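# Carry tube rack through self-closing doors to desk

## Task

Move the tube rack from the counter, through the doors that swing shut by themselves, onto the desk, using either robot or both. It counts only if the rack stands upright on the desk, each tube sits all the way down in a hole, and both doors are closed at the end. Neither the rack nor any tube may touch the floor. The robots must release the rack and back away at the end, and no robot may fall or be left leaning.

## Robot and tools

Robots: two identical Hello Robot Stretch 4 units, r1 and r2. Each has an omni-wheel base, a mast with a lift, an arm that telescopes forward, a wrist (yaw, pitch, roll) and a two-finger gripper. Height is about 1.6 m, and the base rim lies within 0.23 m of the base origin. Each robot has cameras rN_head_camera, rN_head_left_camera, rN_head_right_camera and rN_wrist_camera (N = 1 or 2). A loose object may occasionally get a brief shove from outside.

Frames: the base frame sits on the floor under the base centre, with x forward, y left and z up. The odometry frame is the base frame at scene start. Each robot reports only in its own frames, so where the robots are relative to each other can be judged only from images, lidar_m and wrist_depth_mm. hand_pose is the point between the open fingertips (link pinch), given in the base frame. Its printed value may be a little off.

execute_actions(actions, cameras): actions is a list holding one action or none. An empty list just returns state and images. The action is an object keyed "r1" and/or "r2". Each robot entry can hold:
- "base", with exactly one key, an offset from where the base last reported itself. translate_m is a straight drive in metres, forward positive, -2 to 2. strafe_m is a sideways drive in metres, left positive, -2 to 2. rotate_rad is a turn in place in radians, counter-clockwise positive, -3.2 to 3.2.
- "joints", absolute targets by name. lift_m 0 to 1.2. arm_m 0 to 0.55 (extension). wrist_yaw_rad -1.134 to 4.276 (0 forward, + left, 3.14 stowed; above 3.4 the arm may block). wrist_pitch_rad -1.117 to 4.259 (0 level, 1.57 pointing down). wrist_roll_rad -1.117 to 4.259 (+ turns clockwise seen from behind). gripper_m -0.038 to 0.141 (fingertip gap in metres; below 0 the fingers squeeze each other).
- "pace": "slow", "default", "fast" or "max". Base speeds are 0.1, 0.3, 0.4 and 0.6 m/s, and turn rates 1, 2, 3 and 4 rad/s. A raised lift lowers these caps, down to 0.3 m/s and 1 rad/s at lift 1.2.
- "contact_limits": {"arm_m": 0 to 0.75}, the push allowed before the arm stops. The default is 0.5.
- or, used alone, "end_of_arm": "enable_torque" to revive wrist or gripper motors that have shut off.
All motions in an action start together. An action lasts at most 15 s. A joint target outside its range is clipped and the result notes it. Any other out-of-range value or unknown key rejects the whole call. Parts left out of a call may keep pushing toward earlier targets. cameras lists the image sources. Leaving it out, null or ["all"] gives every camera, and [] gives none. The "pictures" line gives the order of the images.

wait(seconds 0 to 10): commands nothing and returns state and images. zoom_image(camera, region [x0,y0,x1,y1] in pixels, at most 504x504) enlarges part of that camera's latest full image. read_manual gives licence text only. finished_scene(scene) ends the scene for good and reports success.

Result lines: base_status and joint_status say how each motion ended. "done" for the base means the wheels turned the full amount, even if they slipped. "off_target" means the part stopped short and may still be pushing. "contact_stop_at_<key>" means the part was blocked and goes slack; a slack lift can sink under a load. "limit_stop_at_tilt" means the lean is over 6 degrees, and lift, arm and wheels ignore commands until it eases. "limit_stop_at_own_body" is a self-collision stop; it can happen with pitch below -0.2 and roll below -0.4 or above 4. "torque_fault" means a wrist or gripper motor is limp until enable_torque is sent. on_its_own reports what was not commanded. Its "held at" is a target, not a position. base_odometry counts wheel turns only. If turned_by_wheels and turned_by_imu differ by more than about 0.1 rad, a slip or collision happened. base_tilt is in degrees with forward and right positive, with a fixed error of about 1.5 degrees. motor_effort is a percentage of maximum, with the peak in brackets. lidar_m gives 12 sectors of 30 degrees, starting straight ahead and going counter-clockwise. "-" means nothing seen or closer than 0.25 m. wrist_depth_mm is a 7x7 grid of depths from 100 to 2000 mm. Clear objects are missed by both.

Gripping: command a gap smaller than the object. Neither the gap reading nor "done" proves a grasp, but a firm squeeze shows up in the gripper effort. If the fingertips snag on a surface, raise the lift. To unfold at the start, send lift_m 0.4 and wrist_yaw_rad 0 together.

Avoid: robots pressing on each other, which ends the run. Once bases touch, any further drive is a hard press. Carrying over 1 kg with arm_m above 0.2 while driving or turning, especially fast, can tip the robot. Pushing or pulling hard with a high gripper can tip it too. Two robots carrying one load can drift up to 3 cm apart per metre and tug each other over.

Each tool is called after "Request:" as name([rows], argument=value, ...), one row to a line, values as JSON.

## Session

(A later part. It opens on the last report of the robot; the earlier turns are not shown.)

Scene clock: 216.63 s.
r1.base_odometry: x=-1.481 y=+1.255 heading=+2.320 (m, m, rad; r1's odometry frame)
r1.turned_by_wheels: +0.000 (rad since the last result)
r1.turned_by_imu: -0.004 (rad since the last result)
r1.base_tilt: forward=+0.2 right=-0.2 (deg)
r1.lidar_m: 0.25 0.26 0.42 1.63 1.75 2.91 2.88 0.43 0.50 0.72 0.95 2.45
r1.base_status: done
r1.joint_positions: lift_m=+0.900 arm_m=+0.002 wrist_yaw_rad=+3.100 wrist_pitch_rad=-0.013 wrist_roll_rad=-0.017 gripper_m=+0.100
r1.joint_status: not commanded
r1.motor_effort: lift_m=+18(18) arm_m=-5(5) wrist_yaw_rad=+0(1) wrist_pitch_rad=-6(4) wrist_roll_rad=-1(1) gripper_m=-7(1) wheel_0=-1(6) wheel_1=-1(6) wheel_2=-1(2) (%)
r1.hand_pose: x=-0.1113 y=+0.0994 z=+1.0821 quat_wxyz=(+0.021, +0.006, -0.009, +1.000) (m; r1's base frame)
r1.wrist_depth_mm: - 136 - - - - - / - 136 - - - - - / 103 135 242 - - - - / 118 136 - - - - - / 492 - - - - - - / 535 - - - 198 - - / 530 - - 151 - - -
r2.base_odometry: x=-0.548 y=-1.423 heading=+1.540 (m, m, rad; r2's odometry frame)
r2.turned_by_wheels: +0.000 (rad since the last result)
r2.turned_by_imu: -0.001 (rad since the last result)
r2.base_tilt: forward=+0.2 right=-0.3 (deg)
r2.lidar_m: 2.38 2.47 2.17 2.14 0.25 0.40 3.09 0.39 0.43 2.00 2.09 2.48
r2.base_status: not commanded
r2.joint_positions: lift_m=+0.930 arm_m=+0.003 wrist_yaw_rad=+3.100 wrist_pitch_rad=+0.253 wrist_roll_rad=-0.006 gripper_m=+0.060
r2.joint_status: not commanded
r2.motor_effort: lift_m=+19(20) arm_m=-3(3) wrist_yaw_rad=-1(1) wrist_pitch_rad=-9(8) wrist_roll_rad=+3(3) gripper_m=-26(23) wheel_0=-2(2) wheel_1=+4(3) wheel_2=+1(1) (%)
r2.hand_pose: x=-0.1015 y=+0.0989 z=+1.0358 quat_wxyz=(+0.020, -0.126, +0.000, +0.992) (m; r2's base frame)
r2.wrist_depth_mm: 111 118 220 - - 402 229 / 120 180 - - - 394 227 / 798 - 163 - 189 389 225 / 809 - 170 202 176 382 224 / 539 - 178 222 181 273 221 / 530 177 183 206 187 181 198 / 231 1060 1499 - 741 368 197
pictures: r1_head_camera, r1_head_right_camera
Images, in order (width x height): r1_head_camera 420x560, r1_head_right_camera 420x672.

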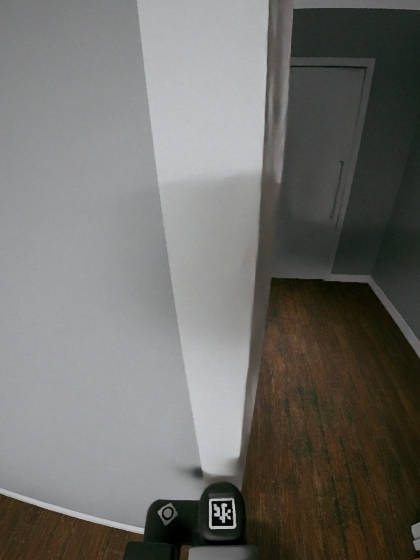

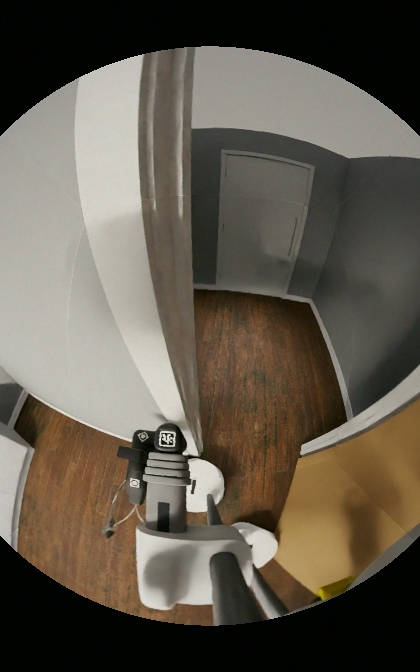

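Request:
execute_actions([
  {"r1":{"base":{"strafe_m":-0.2},"pace":"slow"}},
], cameras=[])

Request:
execute_actions([
  {"r1":{"base":{"translate_m":0.1},"pace":"slow"}},
], cameras=[])

Request:
execute_actions([
  {"r1":{"base":{"strafe_m":-0.13},"pace":"slow"}},
], cameras=[])

Request:
execute_actions([
  {"r1":{"base":{"translate_m":1.0},"joints":{"gripper_m":0.05}}},
], cameras=["r1_head_camera"])

Scene clock: 221.47 s.
r1.base_odometry: x=-1.335 y=+1.391 heading=+2.320 (m, m, rad; r1's odometry frame)
r1.turned_by_wheels: +0.000 (rad since the last result)
r1.turned_by_imu: -0.002 (rad since the last result)
r1.base_tilt: forward=+0.2 right=-0.3 (deg)
r1.lidar_m: 2.11 0.26 0.34 1.77 1.98 2.94 0.34 0.35 0.53 0.54 0.72 2.12
r1.base_status: done
r1.joint_positions: lift_m=+0.900 arm_m=+0.002 wrist_yaw_rad=+3.100 wrist_pitch_rad=-0.013 wrist_roll_rad=-0.017 gripper_m=+0.100
r1.joint_status: not commanded
r1.motor_effort: lift_m=+18(18) arm_m=-5(5) wrist_yaw_rad=+1(2) wrist_pitch_rad=-5(6) wrist_roll_rad=-1(1) gripper_m=+3(2) wheel_0=+2(3) wheel_1=+0(7) wheel_2=-1(1) (%)
r1.hand_pose: x=-0.1113 y=+0.0994 z=+1.0821 quat_wxyz=(+0.021, +0.006, -0.009, +1.000) (m; r1's base frame)
r1.wrist_depth_mm: - 137 - - - - - / - 136 - - - - - / 104 136 242 - - - - / 118 135 - - - - - / 504 554 - - - - - / 683 - - - 198 - - / 691 - 539 151 - - -
r2.base_odometry: x=-0.548 y=-1.423 heading=+1.540 (m, m, rad; r2's odometry frame)
r2.turned_by_wheels: +0.000 (rad since the last result)
r2.turned_by_imu: -0.002 (rad since the last result)
r2.base_tilt: forward=+0.3 right=+0.0 (deg)
r2.lidar_m: 2.38 2.49 2.16 2.12 0.25 0.39 0.36 0.33 1.03 2.00 2.09 2.48
r2.base_status: not commanded
r2.joint_positions: lift_m=+0.930 arm_m=+0.003 wrist_yaw_rad=+3.100 wrist_pitch_rad=+0.253 wrist_roll_rad=-0.006 gripper_m=+0.060
r2.joint_status: not commanded
r2.motor_effort: lift_m=+19(19) arm_m=-2(2) wrist_yaw_rad=+0(1) wrist_pitch_rad=-8(9) wrist_roll_rad=+4(5) gripper_m=-23(23) wheel_0=-2(2) wheel_1=+4(4) wheel_2=+1(1) (%)
r2.hand_pose: x=-0.1015 y=+0.0989 z=+1.0358 quat_wxyz=(+0.020, -0.126, +0.000, +0.992) (m; r2's base frame)
r2.wrist_depth_mm: 111 118 221 - - 402 230 / 120 179 - - - 394 228 / 640 521 163 - 189 387 226 / 831 991 170 202 176 379 224 / 866 946 178 224 182 273 222 / 891 177 183 206 187 181 198 / 230 1060 580 - 732 368 197
pictures: none
No camera images: the call's "cameras" was empty. Leave "cameras" out to get every camera's image.

Scene clock: 223.73 s.
r1.base_odometry: x=-1.403 y=+1.464 heading=+2.320 (m, m, rad; r1's odometry frame)
r1.turned_by_wheels: +0.000 (rad since the last result)
r1.turned_by_imu: -0.001 (rad since the last result)
r1.base_tilt: forward=+0.2 right=-0.3 (deg)
r1.lidar_m: 2.05 0.25 0.27 0.99 1.98 3.05 0.45 0.46 0.57 0.58 1.40 2.13
r1.base_status: done
r1.joint_positions: lift_m=+0.900 arm_m=+0.002 wrist_yaw_rad=+3.100 wrist_pitch_rad=-0.013 wrist_roll_rad=-0.017 gripper_m=+0.100
r1.joint_status: not commanded
r1.motor_effort: lift_m=+18(18) arm_m=-5(5) wrist_yaw_rad=-1(2) wrist_pitch_rad=-4(6) wrist_roll_rad=-1(1) gripper_m=-1(2) wheel_0=+1(5) wheel_1=+2(3) wheel_2=-1(7) (%)
r1.hand_pose: x=-0.1113 y=+0.0994 z=+1.0821 quat_wxyz=(+0.021, +0.006, -0.009, +1.000) (m; r1's base frame)
r1.wrist_depth_mm: - 137 - - - - - / - 136 - - - - - / 104 135 242 - - - - / 118 136 - - - - - / 621 831 - - - - - / 750 831 654 - 198 - - / 741 831 603 151 - - -
r2.base_odometry: x=-0.548 y=-1.423 heading=+1.540 (m, m, rad; r2's odometry frame)
r2.turned_by_wheels: +0.000 (rad since the last result)
r2.turned_by_imu: -0.001 (rad since the last result)
r2.base_tilt: forward=+0.2 right=-0.1 (deg)
r2.lidar_m: 2.38 2.48 2.15 2.13 0.25 0.39 0.44 0.43 1.03 1.99 2.09 2.49
r2.base_status: not commanded
r2.joint_positions: lift_m=+0.930 arm_m=+0.003 wrist_yaw_rad=+3.100 wrist_pitch_rad=+0.253 wrist_roll_rad=-0.006 gripper_m=+0.060
r2.joint_status: not commanded
r2.motor_effort: lift_m=+20(20) arm_m=-2(3) wrist_yaw_rad=+0(1) wrist_pitch_rad=-9(9) wrist_roll_rad=+5(4) gripper_m=-19(21) wheel_0=-2(2) wheel_1=+4(3) wheel_2=+1(1) (%)
r2.hand_pose: x=-0.1015 y=+0.0989 z=+1.0358 quat_wxyz=(+0.020, -0.126, +0.000, +0.992) (m; r2's base frame)
r2.wrist_depth_mm: 111 118 220 - - 399 229 / 120 180 - - - 397 228 / 788 820 163 - 189 389 225 / 842 - 170 202 176 382 224 / 866 - 178 223 181 273 221 / 891 177 183 206 187 181 198 / 231 1042 715 - 741 370 197
pictures: none
No camera images: the call's "cameras" was empty. Leave "cameras" out to get every camera's image.

Scene clock: 226.17 s.
r1.base_odometry: x=-1.308 y=+1.552 heading=+2.320 (m, m, rad; r1's odometry frame)
r1.turned_by_wheels: +0.000 (rad since the last result)
r1.turned_by_imu: -0.001 (rad since the last result)
r1.base_tilt: forward=+0.3 right=-0.3 (deg)
r1.lidar_m: 2.41 1.18 0.30 0.82 2.10 0.51 0.41 0.49 0.45 0.47 1.28 1.91
r1.base_status: done
r1.joint_positions: lift_m=+0.900 arm_m=+0.002 wrist_yaw_rad=+3.100 wrist_pitch_rad=-0.013 wrist_roll_rad=-0.017 gripper_m=+0.100
r1.joint_status: not commanded
r1.motor_effort: lift_m=+18(18) arm_m=-5(5) wrist_yaw_rad=-1(1) wrist_pitch_rad=-5(5) wrist_roll_rad=-1(1) gripper_m=+2(1) wheel_0=+2(1) wheel_1=-1(6) wheel_2=+0(1) (%)
r1.hand_pose: x=-0.1113 y=+0.0994 z=+1.0821 quat_wxyz=(+0.021, +0.006, -0.009, +1.000) (m; r1's base frame)
r1.wrist_depth_mm: - 137 - - - - - / - 136 - - - - - / 103 136 241 - - - - / 118 136 554 - - - - / 574 634 - - - - - / 615 699 - - 198 - - / 621 676 - 151 - - -
r2.base_odometry: x=-0.548 y=-1.423 heading=+1.540 (m, m, rad; r2's odometry frame)
r2.turned_by_wheels: +0.000 (rad since the last result)
r2.turned_by_imu: -0.001 (rad since the last result)
r2.base_tilt: forward=+0.2 right=+0.0 (deg)
r2.lidar_m: 2.38 2.47 2.16 2.13 0.25 0.41 0.43 0.43 1.03 2.00 2.10 2.48
r2.base_status: not commanded
r2.joint_positions: lift_m=+0.930 arm_m=+0.003 wrist_yaw_rad=+3.100 wrist_pitch_rad=+0.253 wrist_roll_rad=-0.006 gripper_m=+0.060
r2.joint_status: not commanded
r2.motor_effort: lift_m=+19(20) arm_m=-2(2) wrist_yaw_rad=+0(1) wrist_pitch_rad=-9(8) wrist_roll_rad=+3(3) gripper_m=-23(23) wheel_0=-2(3) wheel_1=+3(4) wheel_2=+1(1) (%)
r2.hand_pose: x=-0.1015 y=+0.0989 z=+1.0358 quat_wxyz=(+0.020, -0.126, +0.000, +0.992) (m; r2's base frame)
r2.wrist_depth_mm: 111 118 220 - - 399 229 / 120 180 517 - - 394 228 / 809 - 163 - 189 389 226 / 831 - 170 202 176 379 224 / 854 - 178 222 181 273 221 / 891 177 183 206 187 181 198 / 231 1042 1499 - 741 368 197
pictures: none
No camera images: the call's "cameras" was empty. Leave "cameras" out to get every camera's image.

Scene clock: 230.97 s.
r1.base_odometry: x=-1.989 y=+2.285 heading=+2.320 (m, m, rad; r1's odometry frame)
r1.turned_by_wheels: +0.000 (rad since the last result)
r1.turned_by_imu: -0.005 (rad since the last result)
r1.base_tilt: forward=+0.2 right=-0.2 (deg)
r1.lidar_m: 1.45 1.00 0.79 0.77 0.85 0.78 1.42 1.02 1.27 1.29 1.41 1.45
r1.base_status: done
r1.joint_positions: lift_m=+0.900 arm_m=+0.002 wrist_yaw_rad=+3.100 wrist_pitch_rad=-0.013 wrist_roll_rad=-0.017 gripper_m=+0.050
r1.joint_status: all done
r1.motor_effort: lift_m=+18(18) arm_m=-5(5) wrist_yaw_rad=+0(0) wrist_pitch_rad=-5(5) wrist_roll_rad=-1(1) gripper_m=+0(3) wheel_0=+0(5) wheel_1=+0(5) wheel_2=+1(10) (%)
r1.hand_pose: x=-0.1113 y=+0.0994 z=+1.0821 quat_wxyz=(+0.021, +0.006, -0.009, +1.000) (m; r1's base frame)
r1.wrist_depth_mm: - 137 - - 866 842 842 / - 136 1708 - 878 866 854 / 104 135 242 - 878 854 854 / 118 135 1537 - 866 831 854 / 946 1336 1756 - 866 854 842 / 1042 1281 208 - 200 854 854 / 1060 1118 1661 159 842 866 842
r2.base_odometry: x=-0.548 y=-1.423 heading=+1.540 (m, m, rad; r2's odometry frame)
r2.turned_by_wheels: +0.000 (rad since the last result)
r2.turned_by_imu: -0.002 (rad since the last result)
r2.base_tilt: forward=+0.4 right=-0.2 (deg)
r2.lidar_m: 2.38 2.48 2.17 2.12 0.25 0.40 1.41 0.81 1.01 2.01 2.10 2.48
r2.base_status: not commanded
r2.joint_positions: lift_m=+0.930 arm_m=+0.003 wrist_yaw_rad=+3.100 wrist_pitch_rad=+0.253 wrist_roll_rad=-0.006 gripper_m=+0.060
r2.joint_status: not commanded
r2.motor_effort: lift_m=+20(19) arm_m=-2(2) wrist_yaw_rad=+0(1) wrist_pitch_rad=-9(8) wrist_roll_rad=+4(4) gripper_m=-22(22) wheel_0=-2(2) wheel_1=+4(4) wheel_2=+1(1) (%)
r2.hand_pose: x=-0.1015 y=+0.0989 z=+1.0358 quat_wxyz=(+0.020, -0.126, +0.000, +0.992) (m; r2's base frame)
r2.wrist_depth_mm: 112 118 220 - - 399 229 / 120 180 1430 - - 394 227 / 809 - 163 - 189 387 226 / 831 - 170 202 176 379 224 / 866 - 178 222 182 273 221 / 891 177 183 206 187 181 198 / 231 1060 1499 - 732 368 197
pictures: r1_head_camera
Images, in order (width x height): r1_head_camera 420x560.

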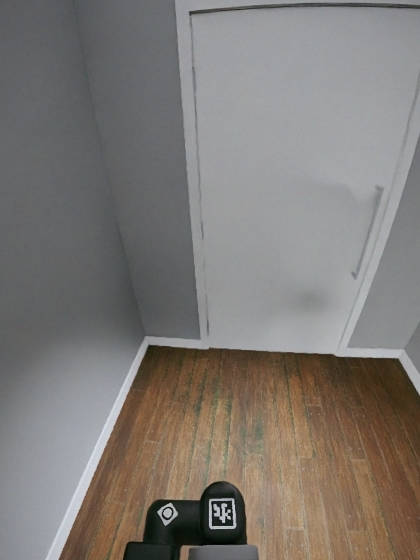

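Request:
execute_actions([
  {"r1":{"base":{"strafe_m":-0.64},"joints":{"wrist_yaw_rad":0}}},
], cameras=[])

Request:
execute_actions([
  {"r1":{"base":{"translate_m":0.47}}},
], cameras=["r1_wrist_camera"])

Scene clock: 237.40 s.
r1.base_odometry: x=-1.520 y=+2.721 heading=+2.320 (m, m, rad; r1's odometry frame)
r1.turned_by_wheels: +0.000 (rad since the last result)
r1.turned_by_imu: -0.005 (rad since the last result)
r1.base_tilt: forward=+0.2 right=-0.2 (deg)
r1.lidar_m: 1.28 1.47 1.42 1.41 1.17 1.54 0.83 0.84 0.67 0.63 0.71 1.10
r1.base_status: done
r1.joint_positions: lift_m=+0.900 arm_m=+0.002 wrist_yaw_rad=+0.000 wrist_pitch_rad=-0.013 wrist_roll_rad=-0.017 gripper_m=+0.050
r1.joint_status: all done
r1.motor_effort: lift_m=+18(18) arm_m=-5(5) wrist_yaw_rad=-2(8) wrist_pitch_rad=-5(4) wrist_roll_rad=-1(1) gripper_m=-5(5) wheel_0=-2(7) wheel_1=+1(9) wheel_2=+1(1) (%)
r1.hand_pose: x=+0.4617 y=-0.0874 z=+1.0821 quat_wxyz=(+1.000, -0.008, -0.007, +0.000) (m; r1's base frame)
r1.wrist_depth_mm: 1255 1205 1205 1160 1118 1078 1042 / 1205 1205 1182 1160 1118 1078 1078 / 1229 1229 1160 1160 1138 1118 1098 / 1229 1205 1160 1138 1118 1098 1078 / 1229 1205 1160 1160 1098 1078 1078 / 1229 1255 207 1160 201 1060 1060 / 1229 1205 1182 159 1118 1078 1060
r2.base_odometry: x=-0.548 y=-1.423 heading=+1.540 (m, m, rad; r2's odometry frame)
r2.turned_by_wheels: +0.000 (rad since the last result)
r2.turned_by_imu: -0.003 (rad since the last result)
r2.base_tilt: forward=+0.1 right=-0.1 (deg)
r2.lidar_m: 2.39 2.47 2.15 2.13 0.25 0.41 1.57 0.83 1.02 2.00 2.10 2.48
r2.base_status: not commanded
r2.joint_positions: lift_m=+0.930 arm_m=+0.003 wrist_yaw_rad=+3.100 wrist_pitch_rad=+0.253 wrist_roll_rad=-0.006 gripper_m=+0.060
r2.joint_status: not commanded
r2.motor_effort: lift_m=+19(20) arm_m=-2(2) wrist_yaw_rad=-1(1) wrist_pitch_rad=-9(8) wrist_roll_rad=+4(3) gripper_m=-23(21) wheel_0=-2(2) wheel_1=+3(4) wheel_2=+1(1) (%)
r2.hand_pose: x=-0.1015 y=+0.0989 z=+1.0358 quat_wxyz=(+0.020, -0.126, +0.000, +0.992) (m; r2's base frame)
r2.wrist_depth_mm: 111 118 220 - - 399 229 / 120 180 - - 1576 394 228 / 798 - 163 - 189 387 225 / 831 - 170 202 176 379 224 / 866 - 178 223 182 273 222 / 891 177 183 206 187 181 198 / 230 1042 1499 - 732 368 197
pictures: none
No camera images: the call's "cameras" was empty. Leave "cameras" out to get every camera's image.

Scene clock: 240.47 s.
r1.base_odometry: x=-1.841 y=+3.065 heading=+2.320 (m, m, rad; r1's odometry frame)
r1.turned_by_wheels: +0.000 (rad since the last result)
r1.turned_by_imu: -0.003 (rad since the last result)
r1.base_tilt: forward=+0.2 right=-0.2 (deg)
r1.lidar_m: 0.85 0.97 1.37 1.34 1.47 1.51 1.31 0.92 0.71 0.70 0.77 0.84
r1.base_status: done
r1.joint_positions: lift_m=+0.900 arm_m=+0.002 wrist_yaw_rad=+0.000 wrist_pitch_rad=-0.013 wrist_roll_rad=-0.017 gripper_m=+0.050
r1.joint_status: not commanded
r1.motor_effort: lift_m=+18(18) arm_m=-5(5) wrist_yaw_rad=+0(3) wrist_pitch_rad=-5(5) wrist_roll_rad=-1(1) gripper_m=-3(3) wheel_0=+1(6) wheel_1=+0(1) wheel_2=+1(8) (%)
r1.hand_pose: x=+0.4617 y=-0.0874 z=+1.0821 quat_wxyz=(+1.000, -0.008, -0.007, +0.000) (m; r1's base frame)
r1.wrist_depth_mm: 723 715 699 676 654 640 627 / 715 715 683 668 647 640 627 / 732 707 691 668 654 634 627 / 723 699 691 676 661 634 627 / 715 707 691 676 654 634 627 / 732 707 207 668 200 634 621 / 715 707 683 159 654 634 621
r2.base_odometry: x=-0.548 y=-1.423 heading=+1.540 (m, m, rad; r2's odometry frame)
r2.turned_by_wheels: +0.000 (rad since the last result)
r2.turned_by_imu: -0.001 (rad since the last result)
r2.base_tilt: forward=+0.1 right=-0.1 (deg)
r2.lidar_m: 2.38 2.48 2.17 2.14 0.25 0.41 1.99 0.83 1.01 1.98 2.08 2.48
r2.base_status: not commanded
r2.joint_positions: lift_m=+0.930 arm_m=+0.003 wrist_yaw_rad=+3.100 wrist_pitch_rad=+0.253 wrist_roll_rad=-0.006 gripper_m=+0.060
r2.joint_status: not commanded
r2.motor_effort: lift_m=+19(19) arm_m=-2(2) wrist_yaw_rad=-1(0) wrist_pitch_rad=-9(8) wrist_roll_rad=+4(3) gripper_m=-24(22) wheel_0=-2(3) wheel_1=+3(3) wheel_2=+1(0) (%)
r2.hand_pose: x=-0.1015 y=+0.0989 z=+1.0358 quat_wxyz=(+0.020, -0.126, +0.000, +0.992) (m; r2's base frame)
r2.wrist_depth_mm: 111 118 220 - - 402 229 / 120 180 - - - 394 228 / 809 - 163 - 189 389 225 / 831 - 170 202 176 379 224 / 866 - 178 223 182 273 221 / 891 177 183 206 187 180 198 / 231 1042 1464 - 741 366 197
pictures: r1_wrist_camera
Images, in order (width x height): r1_wrist_camera 616x392.

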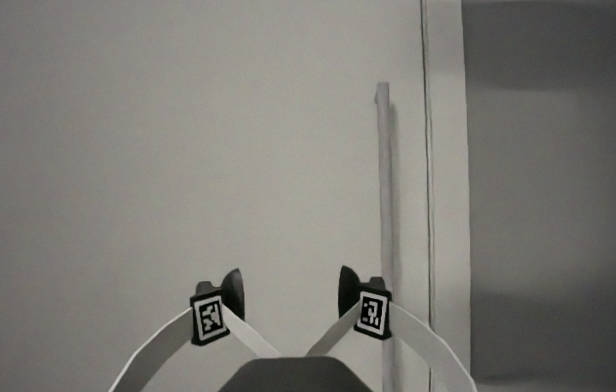

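Request:
execute_actions([
  {"r1":{"base":{"strafe_m":-0.14},"joints":{"arm_m":0.3}}},
], cameras=["r1_wrist_camera"])

Scene clock: 243.43 s.
r1.base_odometry: x=-1.738 y=+3.160 heading=+2.320 (m, m, rad; r1's odometry frame)
r1.turned_by_wheels: +0.000 (rad since the last result)
r1.turned_by_imu: -0.002 (rad since the last result)
r1.base_tilt: forward=+0.2 right=-0.3 (deg)
r1.lidar_m: 0.80 0.95 1.45 1.49 1.61 1.60 1.30 0.74 0.58 0.58 0.64 0.90
r1.base_status: done
r1.joint_positions: lift_m=+0.900 arm_m=+0.299 wrist_yaw_rad=+0.000 wrist_pitch_rad=-0.013 wrist_roll_rad=-0.017 gripper_m=+0.050
r1.joint_status: all done
r1.motor_effort: lift_m=+18(18) arm_m=+5(4) wrist_yaw_rad=-3(1) wrist_pitch_rad=-4(5) wrist_roll_rad=-1(1) gripper_m=+0(3) wheel_0=-2(5) wheel_1=+1(8) wheel_2=+0(1) (%)
r1.hand_pose: x=+0.7585 y=-0.0874 z=+1.0822 quat_wxyz=(+1.000, -0.008, -0.007, +0.000) (m; r1's base frame)
r1.wrist_depth_mm: 382 370 362 351 330 338 330 / 379 373 362 351 332 332 329 / 379 366 362 353 332 336 332 / 379 370 362 351 332 334 330 / 379 368 364 351 338 334 330 / 377 368 208 351 200 334 329 / 379 373 359 159 345 332 329
r2.base_odometry: x=-0.548 y=-1.423 heading=+1.540 (m, m, rad; r2's odometry frame)
r2.turned_by_wheels: +0.000 (rad since the last result)
r2.turned_by_imu: -0.001 (rad since the last result)
r2.base_tilt: forward=+0.1 right=+0.0 (deg)
r2.lidar_m: 2.38 2.48 2.13 2.15 0.25 0.40 2.05 0.82 1.01 1.99 2.09 2.47
r2.base_status: not commanded
r2.joint_positions: lift_m=+0.930 arm_m=+0.003 wrist_yaw_rad=+3.100 wrist_pitch_rad=+0.253 wrist_roll_rad=-0.006 gripper_m=+0.060
r2.joint_status: not commanded
r2.motor_effort: lift_m=+19(19) arm_m=-2(2) wrist_yaw_rad=+1(0) wrist_pitch_rad=-10(9) wrist_roll_rad=+4(4) gripper_m=-25(21) wheel_0=-3(2) wheel_1=+3(3) wheel_2=+1(1) (%)
r2.hand_pose: x=-0.1015 y=+0.0989 z=+1.0358 quat_wxyz=(+0.020, -0.126, +0.000, +0.992) (m; r2's base frame)
r2.wrist_depth_mm: 111 118 220 - - 399 229 / 120 180 - - - 397 228 / 809 - 163 - 189 389 225 / 831 - 171 202 176 379 224 / 866 - 178 223 181 273 222 / 891 177 183 206 187 181 198 / 231 1060 1499 - 732 368 197
pictures: r1_wrist_camera
Images, in order (width x height): r1_wrist_camera 616x392.

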